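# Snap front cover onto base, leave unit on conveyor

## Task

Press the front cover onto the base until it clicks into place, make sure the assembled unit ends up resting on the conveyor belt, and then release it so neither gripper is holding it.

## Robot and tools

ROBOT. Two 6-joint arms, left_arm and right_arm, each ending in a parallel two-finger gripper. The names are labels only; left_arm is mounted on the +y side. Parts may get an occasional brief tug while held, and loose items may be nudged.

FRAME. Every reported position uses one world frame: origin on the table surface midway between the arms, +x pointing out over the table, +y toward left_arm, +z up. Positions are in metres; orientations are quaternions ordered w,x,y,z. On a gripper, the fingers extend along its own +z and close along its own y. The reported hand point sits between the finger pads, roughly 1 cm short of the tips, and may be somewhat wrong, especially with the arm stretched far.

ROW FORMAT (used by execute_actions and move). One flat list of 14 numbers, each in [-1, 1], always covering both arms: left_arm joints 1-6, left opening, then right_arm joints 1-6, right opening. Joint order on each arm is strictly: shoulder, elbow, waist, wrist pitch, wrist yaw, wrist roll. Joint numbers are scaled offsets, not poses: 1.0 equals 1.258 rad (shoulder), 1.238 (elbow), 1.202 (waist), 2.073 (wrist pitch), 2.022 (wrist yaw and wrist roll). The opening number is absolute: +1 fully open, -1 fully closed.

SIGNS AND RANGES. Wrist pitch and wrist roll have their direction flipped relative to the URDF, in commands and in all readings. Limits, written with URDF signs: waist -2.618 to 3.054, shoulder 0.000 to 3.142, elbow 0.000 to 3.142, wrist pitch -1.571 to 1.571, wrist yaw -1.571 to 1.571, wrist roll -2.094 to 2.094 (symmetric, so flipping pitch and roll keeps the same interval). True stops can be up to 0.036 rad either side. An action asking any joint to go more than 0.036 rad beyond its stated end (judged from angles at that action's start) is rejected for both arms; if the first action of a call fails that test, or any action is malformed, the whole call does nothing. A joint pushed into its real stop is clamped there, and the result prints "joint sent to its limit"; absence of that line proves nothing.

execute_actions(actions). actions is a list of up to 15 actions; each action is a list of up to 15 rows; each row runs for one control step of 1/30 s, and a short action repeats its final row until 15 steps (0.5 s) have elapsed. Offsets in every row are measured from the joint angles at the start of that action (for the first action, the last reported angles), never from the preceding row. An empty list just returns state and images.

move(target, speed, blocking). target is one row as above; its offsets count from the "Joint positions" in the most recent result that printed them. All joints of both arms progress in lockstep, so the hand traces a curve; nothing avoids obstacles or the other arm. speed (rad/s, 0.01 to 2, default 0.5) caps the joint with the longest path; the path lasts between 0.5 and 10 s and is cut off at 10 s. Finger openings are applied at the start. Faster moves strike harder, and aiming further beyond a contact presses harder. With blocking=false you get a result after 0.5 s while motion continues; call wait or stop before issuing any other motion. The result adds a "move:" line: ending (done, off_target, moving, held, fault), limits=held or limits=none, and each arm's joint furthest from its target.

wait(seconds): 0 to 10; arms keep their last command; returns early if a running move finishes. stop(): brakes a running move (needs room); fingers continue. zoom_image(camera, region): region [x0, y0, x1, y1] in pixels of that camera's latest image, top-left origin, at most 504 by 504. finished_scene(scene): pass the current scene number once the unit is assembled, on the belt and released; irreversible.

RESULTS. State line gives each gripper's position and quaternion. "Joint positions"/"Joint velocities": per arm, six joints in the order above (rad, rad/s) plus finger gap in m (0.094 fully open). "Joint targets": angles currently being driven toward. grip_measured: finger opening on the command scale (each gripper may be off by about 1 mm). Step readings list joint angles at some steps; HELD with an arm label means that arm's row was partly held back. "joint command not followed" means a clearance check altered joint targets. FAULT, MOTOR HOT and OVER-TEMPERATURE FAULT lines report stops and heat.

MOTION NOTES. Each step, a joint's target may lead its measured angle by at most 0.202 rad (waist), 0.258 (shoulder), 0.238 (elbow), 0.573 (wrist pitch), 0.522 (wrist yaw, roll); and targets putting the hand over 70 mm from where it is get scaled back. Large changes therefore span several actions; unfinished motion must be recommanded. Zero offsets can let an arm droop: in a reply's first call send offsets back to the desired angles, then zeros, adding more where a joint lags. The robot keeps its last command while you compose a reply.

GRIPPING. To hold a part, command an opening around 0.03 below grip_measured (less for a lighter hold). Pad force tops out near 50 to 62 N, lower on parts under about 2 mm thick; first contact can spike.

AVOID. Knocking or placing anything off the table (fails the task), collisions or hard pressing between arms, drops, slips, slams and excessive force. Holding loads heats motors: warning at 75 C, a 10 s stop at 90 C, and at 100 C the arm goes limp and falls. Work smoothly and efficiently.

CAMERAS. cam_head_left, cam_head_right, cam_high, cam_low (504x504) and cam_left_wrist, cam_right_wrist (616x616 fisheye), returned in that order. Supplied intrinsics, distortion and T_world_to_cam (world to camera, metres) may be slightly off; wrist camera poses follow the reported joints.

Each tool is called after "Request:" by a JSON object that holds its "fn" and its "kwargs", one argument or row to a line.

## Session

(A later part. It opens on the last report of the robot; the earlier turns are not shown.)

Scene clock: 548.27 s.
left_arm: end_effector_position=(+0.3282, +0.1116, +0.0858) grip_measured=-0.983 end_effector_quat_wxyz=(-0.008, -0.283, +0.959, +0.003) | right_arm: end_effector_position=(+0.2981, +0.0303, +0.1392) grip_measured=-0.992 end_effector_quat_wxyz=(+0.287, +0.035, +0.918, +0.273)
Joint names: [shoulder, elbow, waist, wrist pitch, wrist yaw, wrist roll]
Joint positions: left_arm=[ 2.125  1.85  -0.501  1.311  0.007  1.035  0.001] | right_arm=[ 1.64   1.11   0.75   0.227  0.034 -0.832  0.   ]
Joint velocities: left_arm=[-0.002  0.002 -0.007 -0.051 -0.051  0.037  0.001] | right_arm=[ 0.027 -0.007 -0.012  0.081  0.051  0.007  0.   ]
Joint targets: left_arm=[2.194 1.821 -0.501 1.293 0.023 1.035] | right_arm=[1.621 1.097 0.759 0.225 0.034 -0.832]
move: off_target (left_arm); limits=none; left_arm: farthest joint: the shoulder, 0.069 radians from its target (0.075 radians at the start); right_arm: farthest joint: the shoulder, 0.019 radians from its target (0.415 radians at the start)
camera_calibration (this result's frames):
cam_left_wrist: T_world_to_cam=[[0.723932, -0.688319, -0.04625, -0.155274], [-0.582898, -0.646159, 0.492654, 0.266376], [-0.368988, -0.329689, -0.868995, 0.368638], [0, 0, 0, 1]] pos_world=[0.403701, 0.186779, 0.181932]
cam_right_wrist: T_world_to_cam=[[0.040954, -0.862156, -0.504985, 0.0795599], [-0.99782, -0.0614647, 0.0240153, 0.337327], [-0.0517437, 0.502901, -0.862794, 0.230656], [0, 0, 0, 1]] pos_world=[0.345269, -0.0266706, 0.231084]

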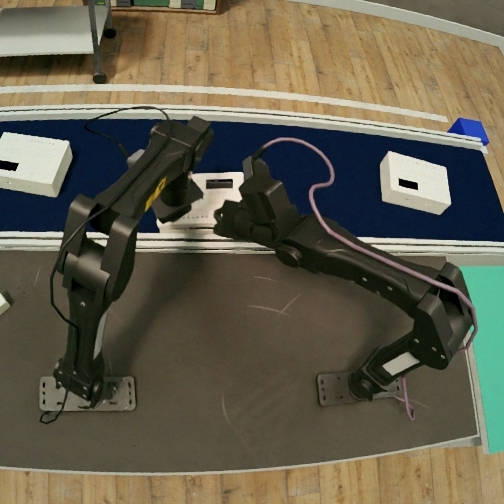

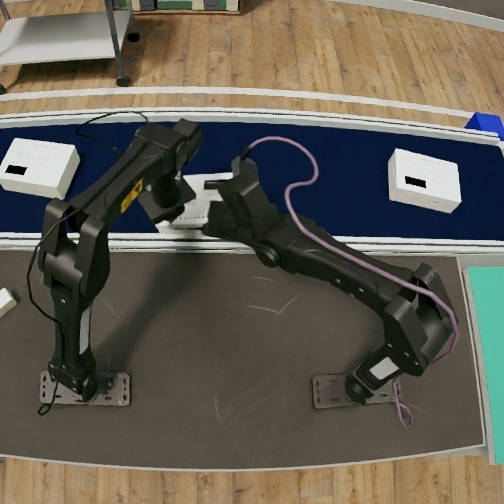

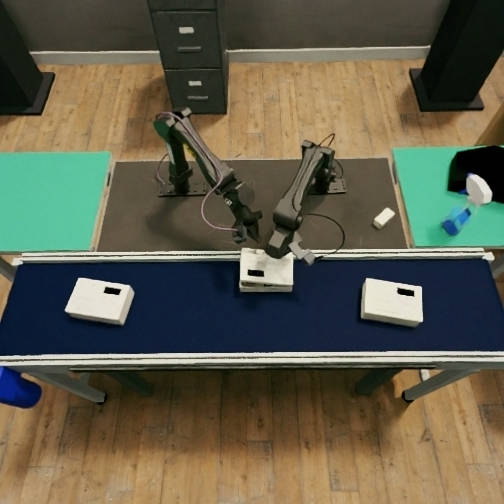

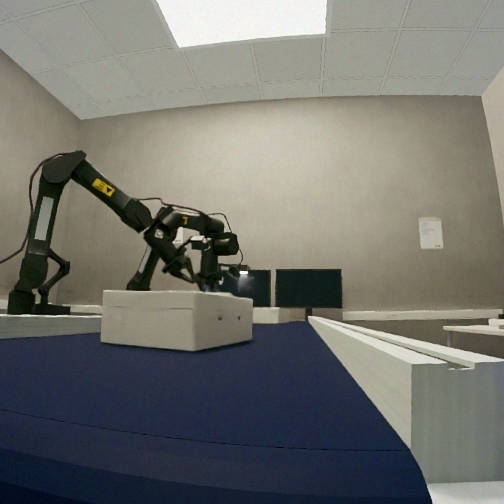

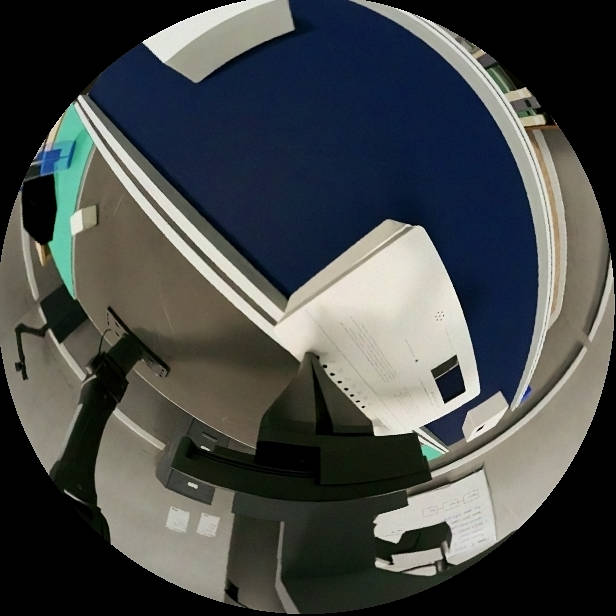

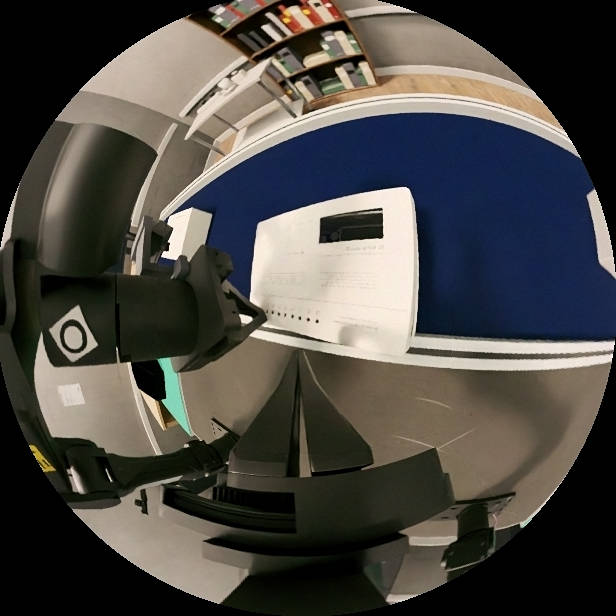

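Request:
{"fn": "move", "kwargs": {
  "target": [-0.06,0,0,0,0,0,-1,0,-0.065,0.03,0,0,0,-1],
  "speed": 0.07
}}

Request:
{"fn": "move", "kwargs": {
  "target": [0,0,0.2,-0.15,0,0,-1,0.07,0,0,0,0,0,-1],
  "speed": 0.3
}}

Request:
{"fn": "zoom_image", "kwargs": {
  "camera": "cam_head_left",
  "region": [140,155,270,250]
}}

Request:
{"fn": "zoom_image", "kwargs": {
  "camera": "cam_high",
  "region": [220,230,320,305]
}}

Scene clock: 555.03 s.
left_arm: end_effector_position=(+0.3295, +0.1108, +0.1050) grip_measured=-0.983 end_effector_quat_wxyz=(+0.010, -0.283, +0.959, -0.015) | right_arm: end_effector_position=(+0.2776, +0.0268, +0.1113) grip_measured=-0.992 end_effector_quat_wxyz=(+0.262, +0.022, +0.931, +0.255)
Joint names: [shoulder, elbow, waist, wrist pitch, wrist yaw, wrist roll]
Joint positions: left_arm=[ 2.076  1.85  -0.501  1.31   0.008  1.035  0.001] | right_arm=[ 1.64   1.041  0.777  0.224  0.034 -0.832  0.   ]
Joint velocities: left_arm=[-0.002  0.012 -0.007  0.007 -0.037 -0.007 -0.001] | right_arm=[-0.017 -0.007 -0.012  0.022  0.051  0.022 -0.001]
Joint targets: left_arm=[2.049 1.850 -0.501 1.310 0.007 1.035] | right_arm=[1.640 1.029 0.786 0.227 0.034 -0.832]
move: off_target (left_arm); limits=none; left_arm: farthest joint: the shoulder, 0.026 radians from its target (0.075 radians at the start); right_arm: farthest joint: the elbow, 0.011 radians from its target (0.080 radians at the start)
camera_calibration (this result's frames):
cam_left_wrist: T_world_to_cam=[[0.724915, -0.688835, 0.00208511, -0.161141], [-0.60469, -0.634907, 0.480878, 0.264316], [-0.329922, -0.349856, -0.876785, 0.375694], [0, 0, 0, 1]] pos_world=[0.400592, 0.188255, 0.202635]
cam_right_wrist: T_world_to_cam=[[0.0416851, -0.883565, -0.46645, 0.0593774], [-0.993583, -0.08579, 0.0737129, 0.311221], [-0.105147, 0.460384, -0.881471, 0.225243], [0, 0, 0, 1]] pos_world=[0.330432, -0.0245351, 0.203301]

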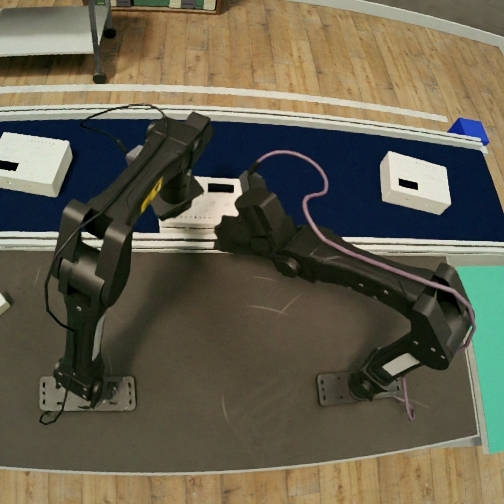

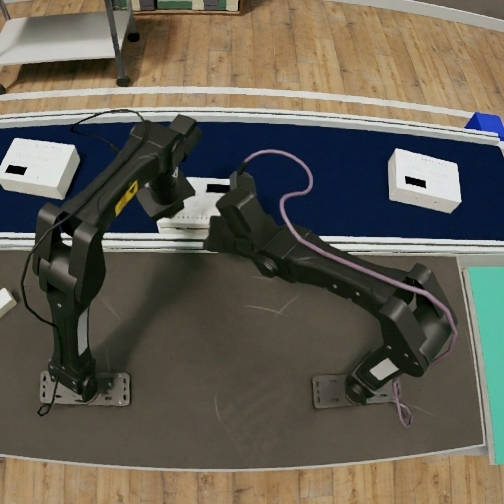

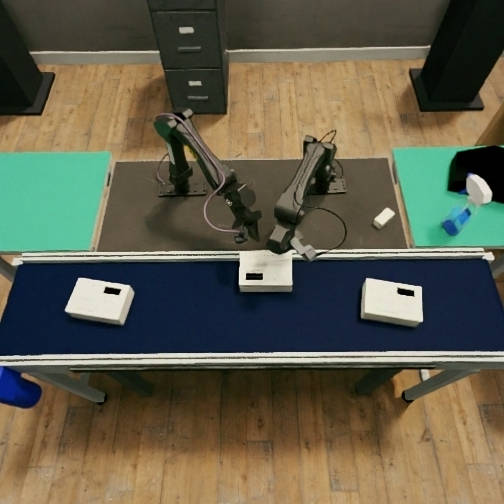

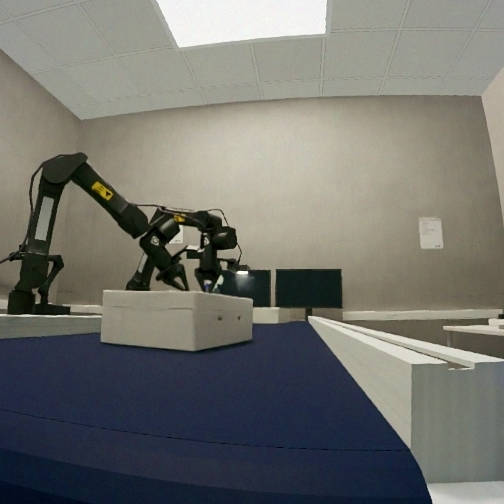

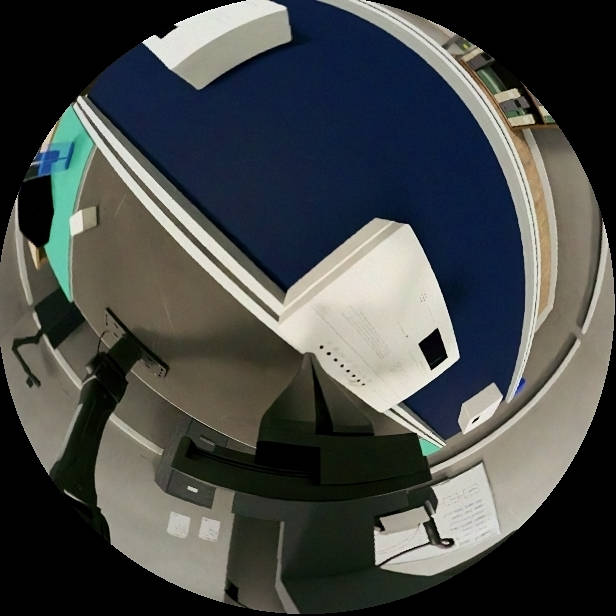

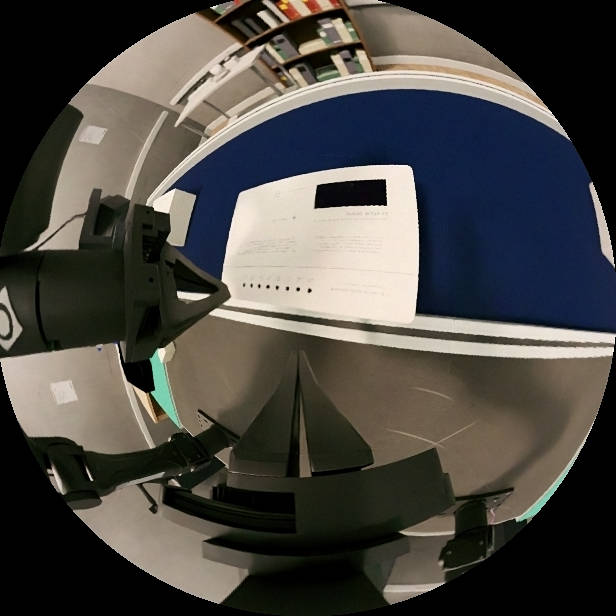

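Scene clock: 556.70 s.
left_arm: end_effector_position=(+0.4325, +0.1863, +0.1184) grip_measured=-0.983 end_effector_quat_wxyz=(+0.131, -0.389, +0.906, -0.101) | right_arm: end_effector_position=(+0.2765, +0.0258, +0.0794) grip_measured=-0.992 end_effector_quat_wxyz=(+0.239, +0.022, +0.943, +0.229)
Joint names: [shoulder, elbow, waist, wrist pitch, wrist yaw, wrist roll]
Joint positions: left_arm=[ 2.076  1.85  -0.262  1.013  0.009  1.035  0.001] | right_arm=[ 1.716  1.041  0.777  0.222  0.034 -0.832  0.   ]
Joint velocities: left_arm=[ 0.007 -0.017 -0.002  0.051  0.022 -0.051  0.001] | right_arm=[-0.007 -0.007  0.007  0.007  0.081 -0.022  0.001]
Joint targets: left_arm=[2.076 1.850 -0.261 0.999 0.008 1.035] | right_arm=[1.728 1.041 0.777 0.224 0.034 -0.832]
move: done; limits=none; left_arm: farthest joint: the wrist pitch, 0.014 radians from its target (0.311 radians at the start); right_arm: farthest joint: the shoulder, 0.012 radians from its target (0.088 radians at the start)
camera_calibration (this result's frames):
cam_left_wrist: T_world_to_cam=[[0.825882, -0.488493, 0.28159, -0.297998], [-0.563574, -0.730582, 0.385531, 0.379455], [0.0173952, -0.4771, -0.878677, 0.321494], [0, 0, 0, 1]] pos_world=[0.45437, 0.285038, 0.22011]
cam_right_wrist: T_world_to_cam=[[0.0186305, -0.907174, -0.420344, 0.0469471], [-0.988295, -0.0803756, 0.129661, 0.306394], [-0.15141, 0.413008, -0.898053, 0.212892], [0, 0, 0, 1]] pos_world=[0.334167, -0.0207102, 0.171195]

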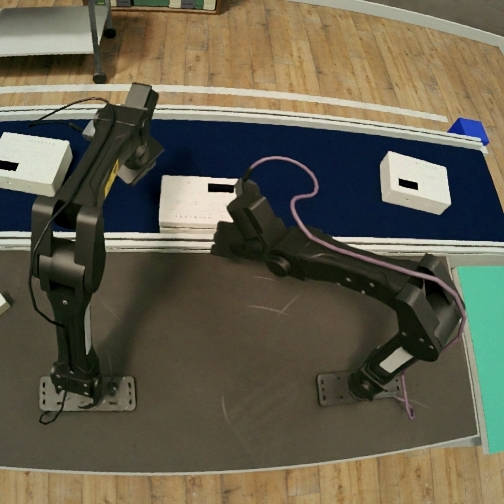

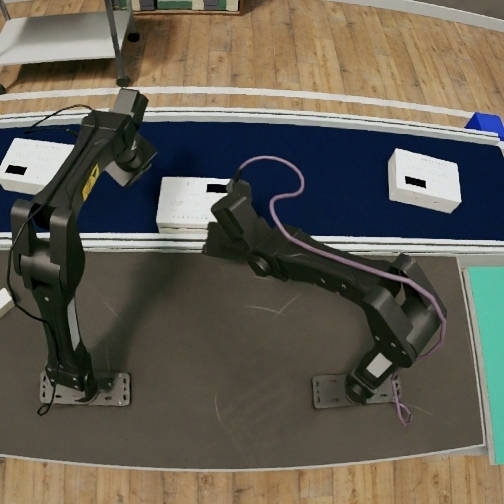

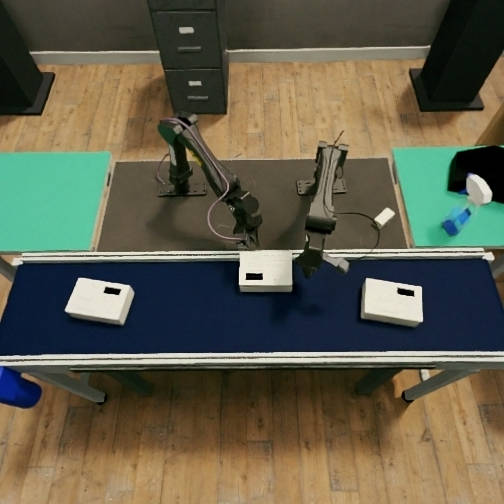

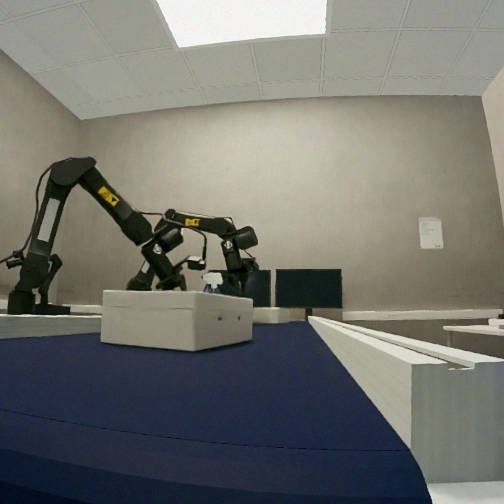

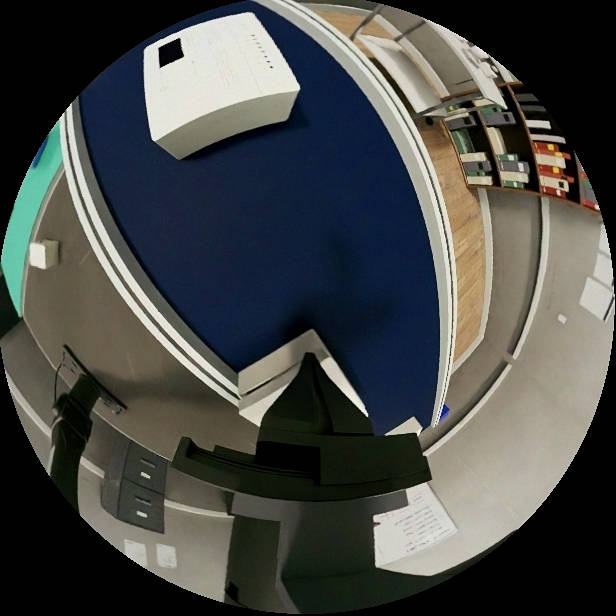

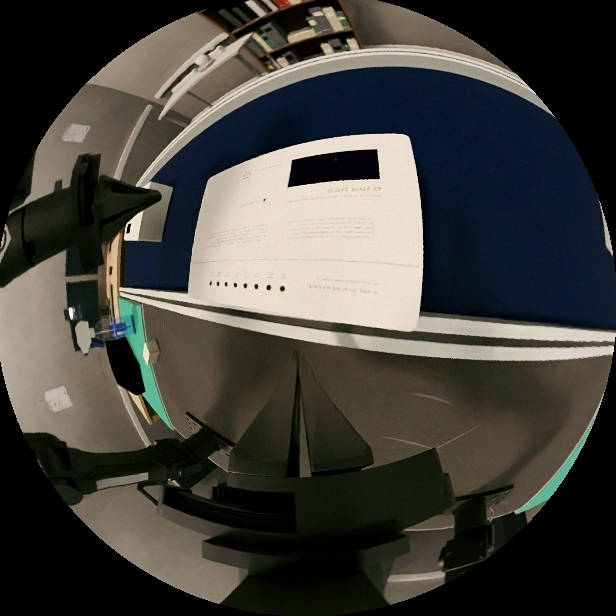

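Region (140, 155, 270, 250) of cam_head_left's 504x504 image, scaled by 3.877, with more detail than that image has; it fills the top 368 rows of this view, and the rest is white.

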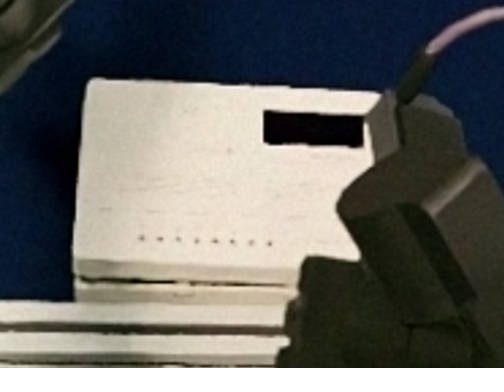

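Region (220, 230, 320, 305) of cam_high's 504x504 image, scaled by 5.040, with more detail than that image has; it fills the top 378 rows of this view, and the rest is white.

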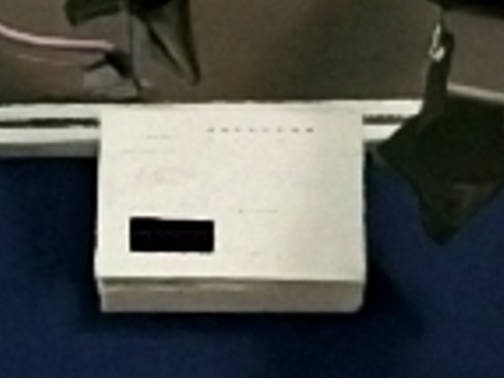

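Request:
{"fn": "move", "kwargs": {
  "target": [0,0,0,0,0,0,-1,-0.3,0,0,0,0,0,-1]
}}

Request:
{"fn": "move", "kwargs": {
  "target": [0,0,-0.25,0,0,0,-1,0,0.1,-0.45,0.1,0,0.6,-1]
}}

Request:
{"fn": "move", "kwargs": {
  "target": [0.2,-0.04,0,0.04,0,0,-1,0,0,0,0,0,0,-1],
  "speed": 0.1
}}

Request:
{"fn": "zoom_image", "kwargs": {
  "camera": "cam_head_right",
  "region": [140,155,270,250]
}}

Request:
{"fn": "zoom_image", "kwargs": {
  "camera": "cam_high",
  "region": [220,230,320,305]
}}

Scene clock: 566.77 s.
left_arm: end_effector_position=(+0.4326, +0.1862, +0.1184) grip_measured=-0.983 end_effector_quat_wxyz=(+0.131, -0.389, +0.906, -0.101) | right_arm: end_effector_position=(+0.2676, +0.0166, +0.2365) grip_measured=-0.992 end_effector_quat_wxyz=(+0.356, +0.024, +0.864, +0.355)
Joint names: [shoulder, elbow, waist, wrist pitch, wrist yaw, wrist roll]
Joint positions: left_arm=[ 2.076  1.85  -0.262  1.013  0.009  1.035  0.001] | right_arm=[ 1.347  1.041  0.777  0.211  0.034 -0.832  0.   ]
Joint velocities: left_arm=[-0.002 -0.012 -0.017 -0.007 -0.095  0.066 -0.   ] | right_arm=[-0.012 -0.002  0.017  0.037  0.022  0.037 -0.001]
Joint targets: left_arm=[2.076 1.850 -0.262 1.013 0.009 1.035] | right_arm=[1.338 1.041 0.777 0.222 0.034 -0.832]
move: done; limits=none; left_arm: farthest joint: the waist, 0.000 radians from its target (0.000 radians at the start); right_arm: farthest joint: the wrist pitch, 0.011 radians from its target (0.000 radians at the start)
camera_calibration (this result's frames):
cam_left_wrist: T_world_to_cam=[[0.825777, -0.48847, 0.281939, -0.298089], [-0.563718, -0.730549, 0.385383, 0.379552], [0.0177221, -0.477174, -0.87863, 0.321377], [0, 0, 0, 1]] pos_world=[0.454419, 0.285027, 0.220141]
cam_right_wrist: T_world_to_cam=[[0.159238, -0.763185, -0.626253, 0.113524], [-0.984623, -0.0766153, -0.156993, 0.343207], [0.0718343, 0.641622, -0.76365, 0.261071], [0, 0, 0, 1]] pos_world=[0.301099, -0.0545742, 0.324342]

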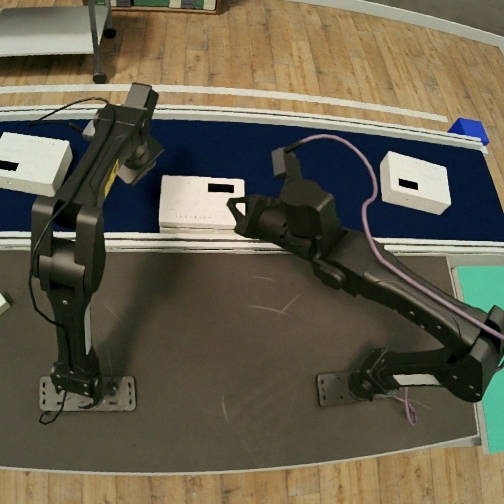

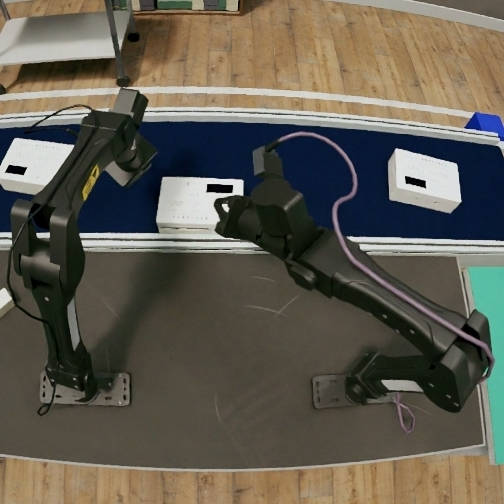

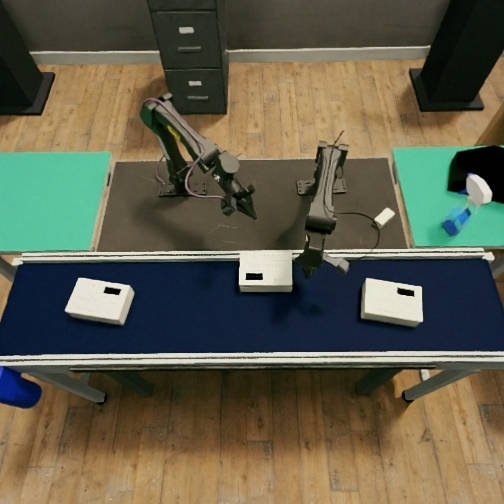

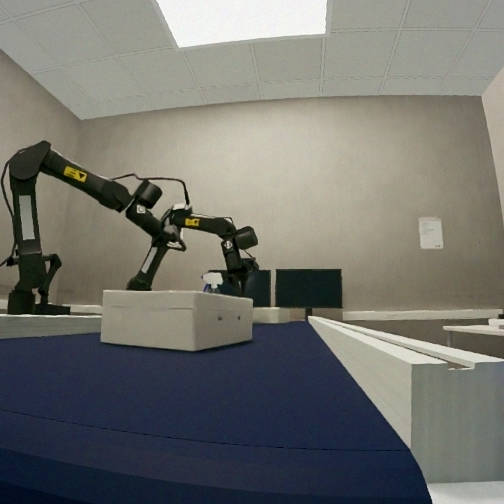

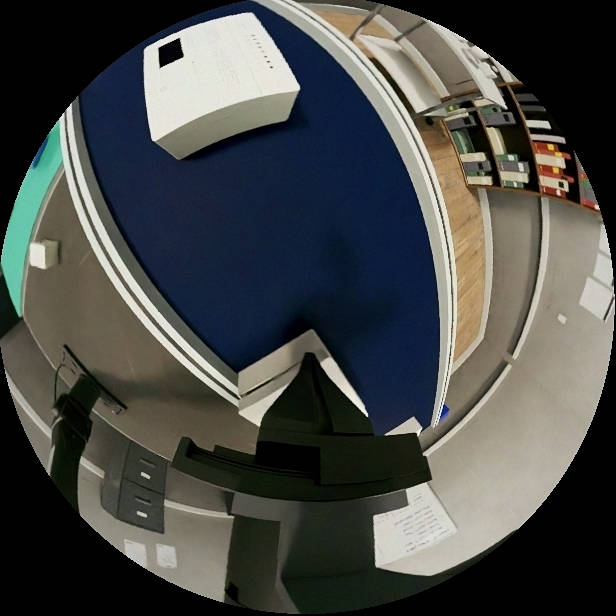

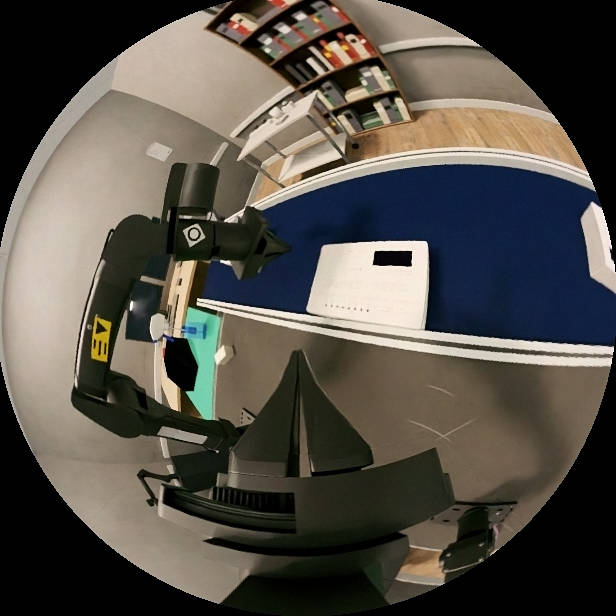

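Scene clock: 569.97 s.
left_arm: end_effector_position=(+0.3813, +0.0545, +0.1184) grip_measured=-0.983 end_effector_quat_wxyz=(+0.115, -0.252, +0.954, -0.119) | right_arm: end_effector_position=(+0.3692, -0.1825, +0.2451) grip_measured=-0.992 end_effector_quat_wxyz=(+0.464, -0.271, +0.842, -0.041)
Joint names: [shoulder, elbow, waist, wrist pitch, wrist yaw, wrist roll]
Joint positions: left_arm=[ 2.076  1.85  -0.558  1.013  0.009  1.035  0.001] | right_arm=[1.347 1.146 0.243 0.401 0.034 0.376 0.   ]
Joint velocities: left_arm=[ 0.007 -0.002 -0.002 -0.007  0.022 -0.051 -0.001] | right_arm=[-0.007  0.002 -0.002 -0.022 -0.037 -0.051 -0.001]
Joint targets: left_arm=[2.076 1.850 -0.563 1.013 0.009 1.035] | right_arm=[1.347 1.164 0.236 0.419 0.034 0.381]
move: done; limits=none; left_arm: farthest joint: the waist, 0.005 radians from its target (0.300 radians at the start); right_arm: farthest joint: the elbow, 0.019 radians from its target (0.124 radians at the start)
camera_calibration (this result's frames):
cam_left_wrist: T_world_to_cam=[[0.647902, -0.707625, 0.281939, -0.240304], [-0.751906, -0.534899, 0.385383, 0.31542], [-0.121898, -0.461682, -0.87863, 0.31179], [0, 0, 0, 1]] pos_world=[0.430867, 0.14262, 0.220141]
cam_right_wrist: T_world_to_cam=[[0.36702, -0.872835, 0.321645, -0.378274], [-0.837075, -0.46071, -0.295045, 0.338624], [0.405711, -0.160954, -0.899718, 0.151753], [0, 0, 0, 1]] pos_world=[0.36072, -0.149738, 0.358114]

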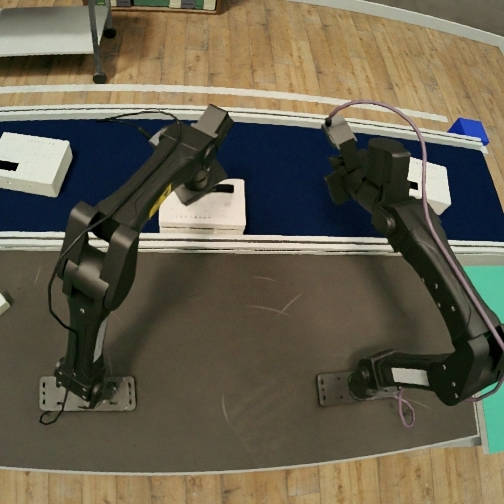

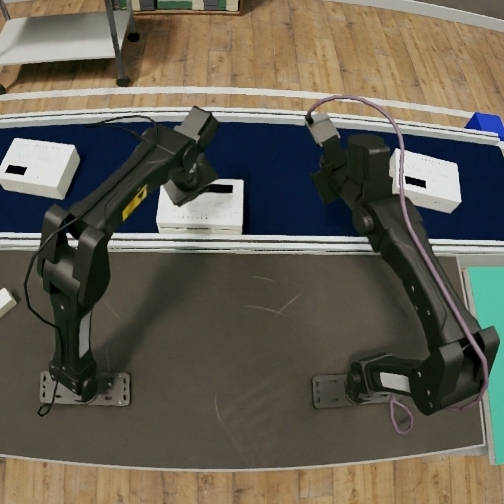

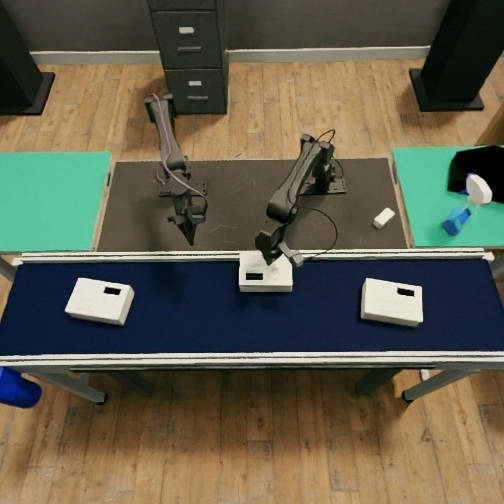

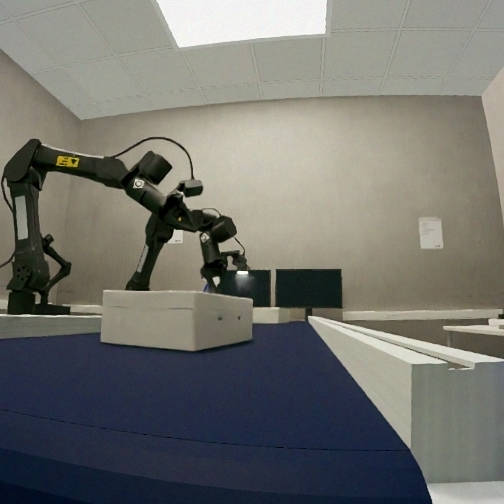

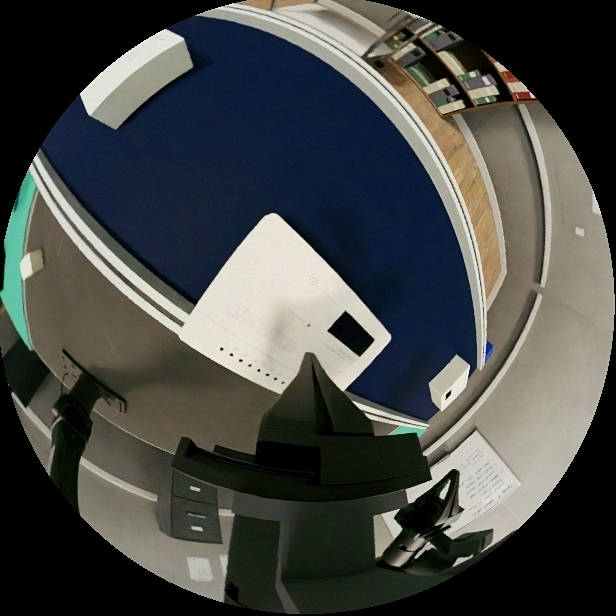

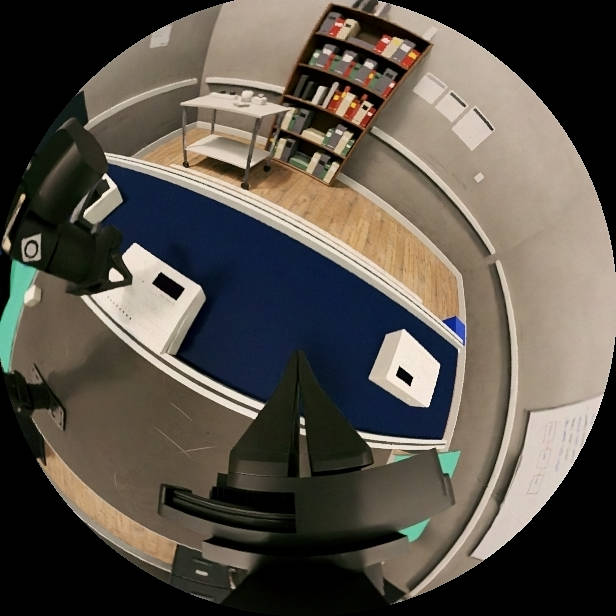

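Scene clock: 572.73 s.
left_arm: end_effector_position=(+0.3786, +0.0560, +0.0861) grip_measured=-0.983 end_effector_quat_wxyz=(+0.085, -0.253, +0.960, -0.089) | right_arm: end_effector_position=(+0.3692, -0.1825, +0.2451) grip_measured=-0.992 end_effector_quat_wxyz=(+0.464, -0.271, +0.842, -0.041)
Joint names: [shoulder, elbow, waist, wrist pitch, wrist yaw, wrist roll]
Joint positions: left_arm=[ 2.153  1.865 -0.558  1.036  0.009  1.035  0.001] | right_arm=[1.347 1.146 0.243 0.401 0.034 0.376 0.   ]
Joint velocities: left_arm=[ 0.007 -0.002  0.002  0.037 -0.022 -0.11   0.   ] | right_arm=[ 0.017  0.007 -0.002 -0.037  0.037  0.022  0.   ]
Joint targets: left_arm=[2.282 1.818 -0.558 1.080 0.009 1.035] | right_arm=[1.347 1.146 0.243 0.401 0.034 0.376]
move: off_target (left_arm); limits=none; left_arm: farthest joint: the shoulder, 0.174 radians from its target (0.252 radians at the start); right_arm: farthest joint: the waist, 0.000 radians from its target (0.000 radians at the start)
camera_calibration (this result's frames):
cam_left_wrist: T_world_to_cam=[[0.665914, -0.717887, 0.202967, -0.227786], [-0.722097, -0.551883, 0.417135, 0.313584], [-0.187442, -0.424338, -0.885891, 0.307143], [0, 0, 0, 1]] pos_world=[0.435695, 0.13987, 0.187522]
cam_right_wrist: T_world_to_cam=[[0.36702, -0.872835, 0.321645, -0.378274], [-0.837075, -0.46071, -0.295045, 0.338624], [0.405711, -0.160954, -0.899718, 0.151753], [0, 0, 0, 1]] pos_world=[0.36072, -0.149738, 0.358114]

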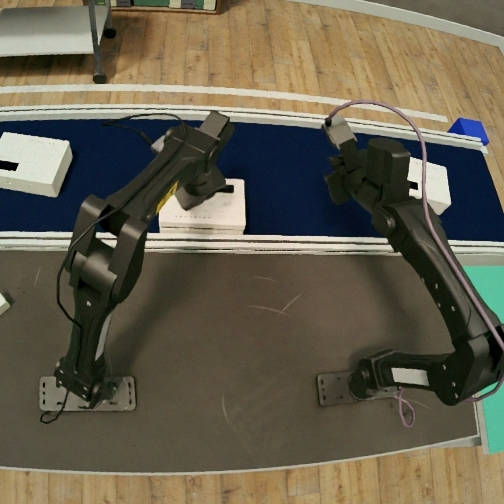

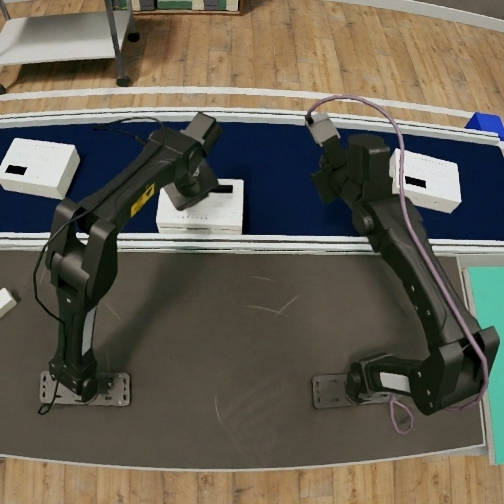

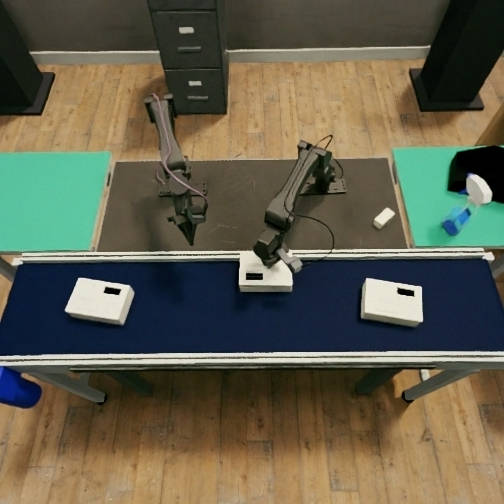

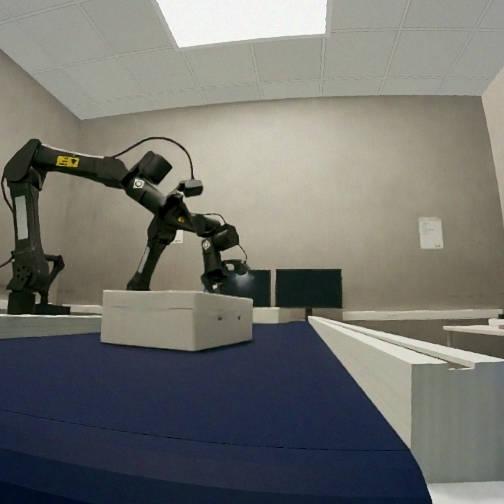

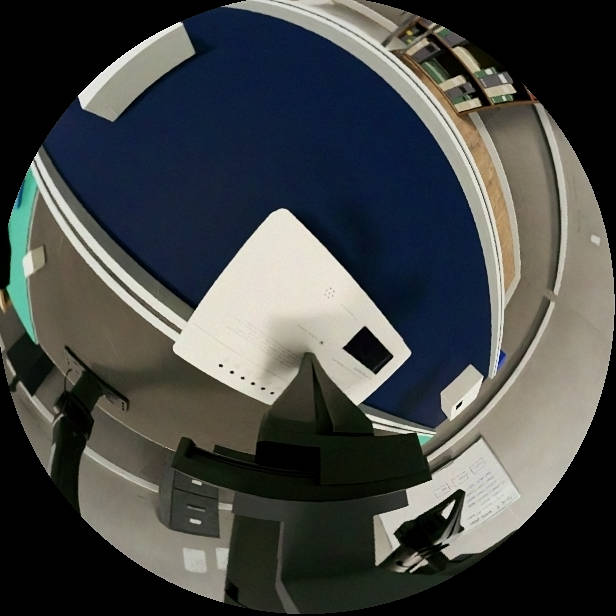

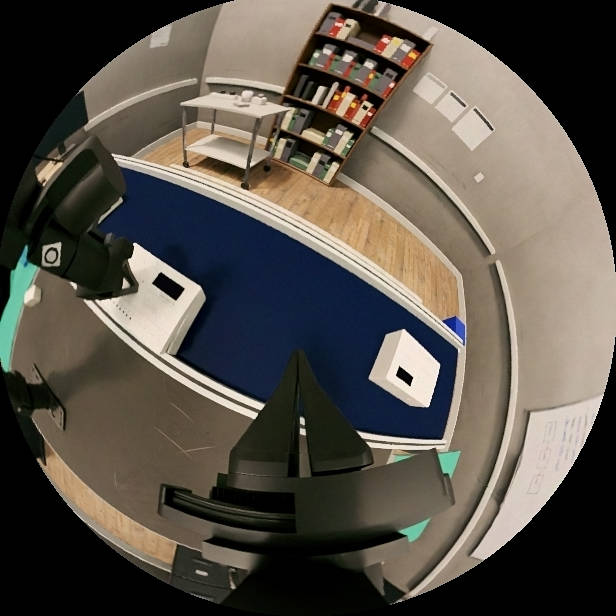

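Region (140, 155, 270, 250) of cam_head_right's 504x504 image, scaled by 3.877, with more detail than that image has; it fills the top 368 rows of this view, and the rest is white.

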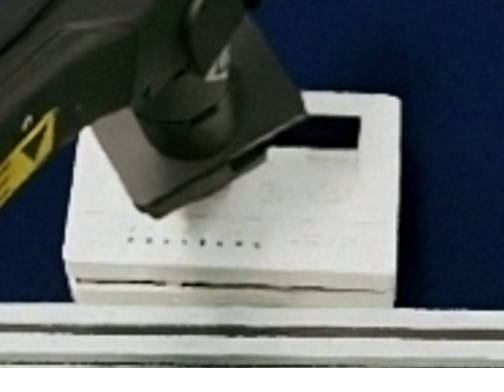

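Region (220, 230, 320, 305) of cam_high's 504x504 image, scaled by 5.040, with more detail than that image has; it fills the top 378 rows of this view, and the rest is white.

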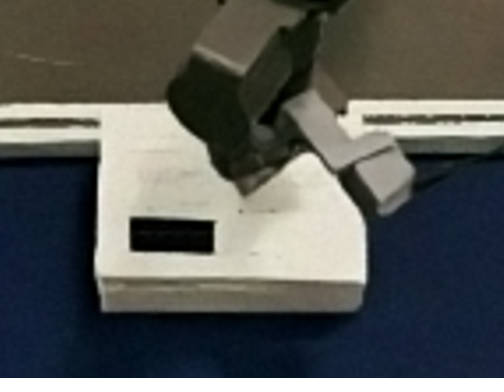

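Request:
{"fn": "move", "kwargs": {
  "target": [0.04,0,0,0,0,0,-1,0.1,-0.17,0.43,-0.09,0,-0.75,-1],
  "speed": 0.6
}}

Scene clock: 581.07 s.
left_arm: end_effector_position=(+0.3794, +0.0555, +0.0891) grip_measured=-0.983 end_effector_quat_wxyz=(+0.087, -0.253, +0.959, -0.092) | right_arm: end_effector_position=(+0.2678, +0.0025, +0.1472) grip_measured=-0.992 end_effector_quat_wxyz=(+0.248, +0.173, +0.896, +0.325)
Joint names: [shoulder, elbow, waist, wrist pitch, wrist yaw, wrist roll]
Joint positions: left_arm=[ 2.149  1.868 -0.558  1.036  0.009  1.035  0.001] | right_arm=[ 1.461  0.946  0.753  0.214  0.034 -1.139  0.   ]
Joint velocities: left_arm=[-0.022 -0.007 -0.007 -0.051 -0.007  0.066 -0.001] | right_arm=[ 0.017 -0.012 -0.002  0.007 -0.037 -0.066 -0.   ]
Joint targets: left_arm=[2.203 1.865 -0.558 1.036 0.009 1.035] | right_arm=[1.472 0.935 0.760 0.214 0.034 -1.141]
move: off_target (left_arm); limits=none; left_arm: farthest joint: the shoulder, 0.055 radians from its target (0.050 radians at the start); right_arm: farthest joint: the shoulder, 0.012 radians from its target (0.126 radians at the start)
camera_calibration (this result's frames):
cam_left_wrist: T_world_to_cam=[[0.664476, -0.717068, 0.210443, -0.22949], [-0.72499, -0.550234, 0.414284, 0.313954], [-0.181277, -0.427851, -0.885484, 0.307557], [0, 0, 0, 1]] pos_world=[0.435857, 0.139777, 0.190565]
cam_right_wrist: T_world_to_cam=[[-0.199362, -0.735918, -0.647055, 0.145788], [-0.979243, 0.124976, 0.159572, 0.27974], [-0.0365653, 0.665437, -0.745558, 0.228223], [0, 0, 0, 1]] pos_world=[0.311344, -0.0795409, 0.219848]

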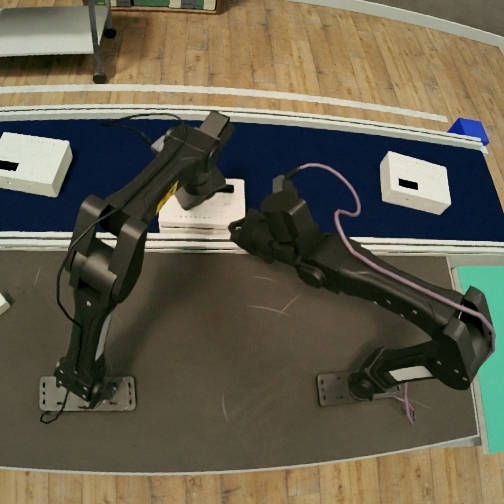

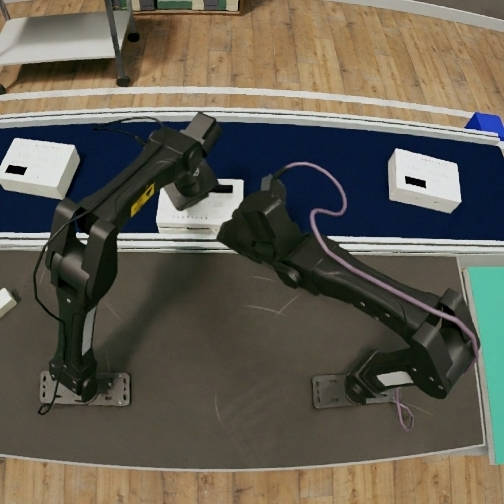

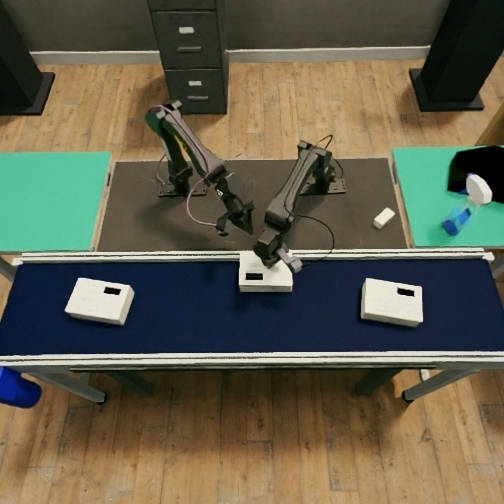

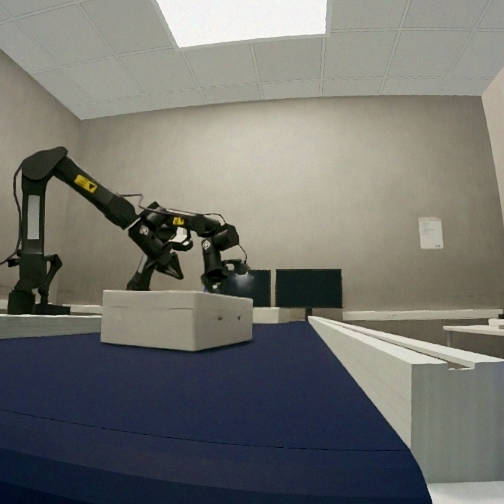

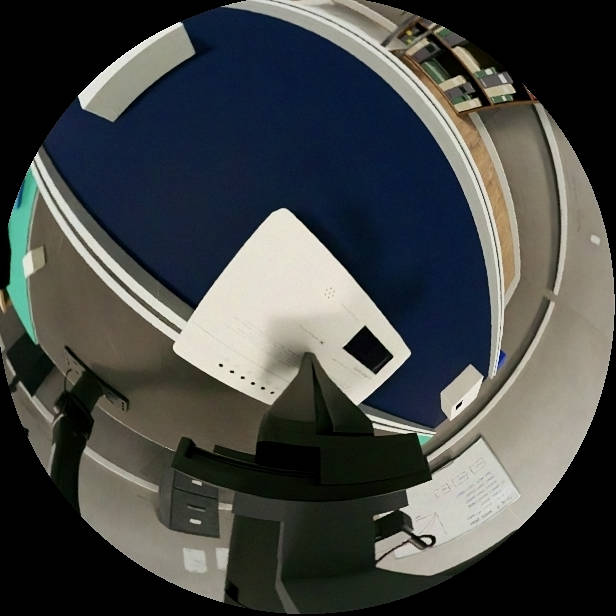

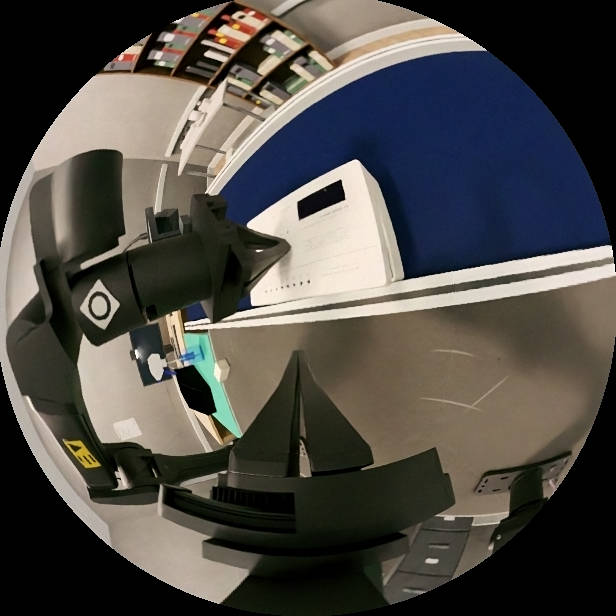

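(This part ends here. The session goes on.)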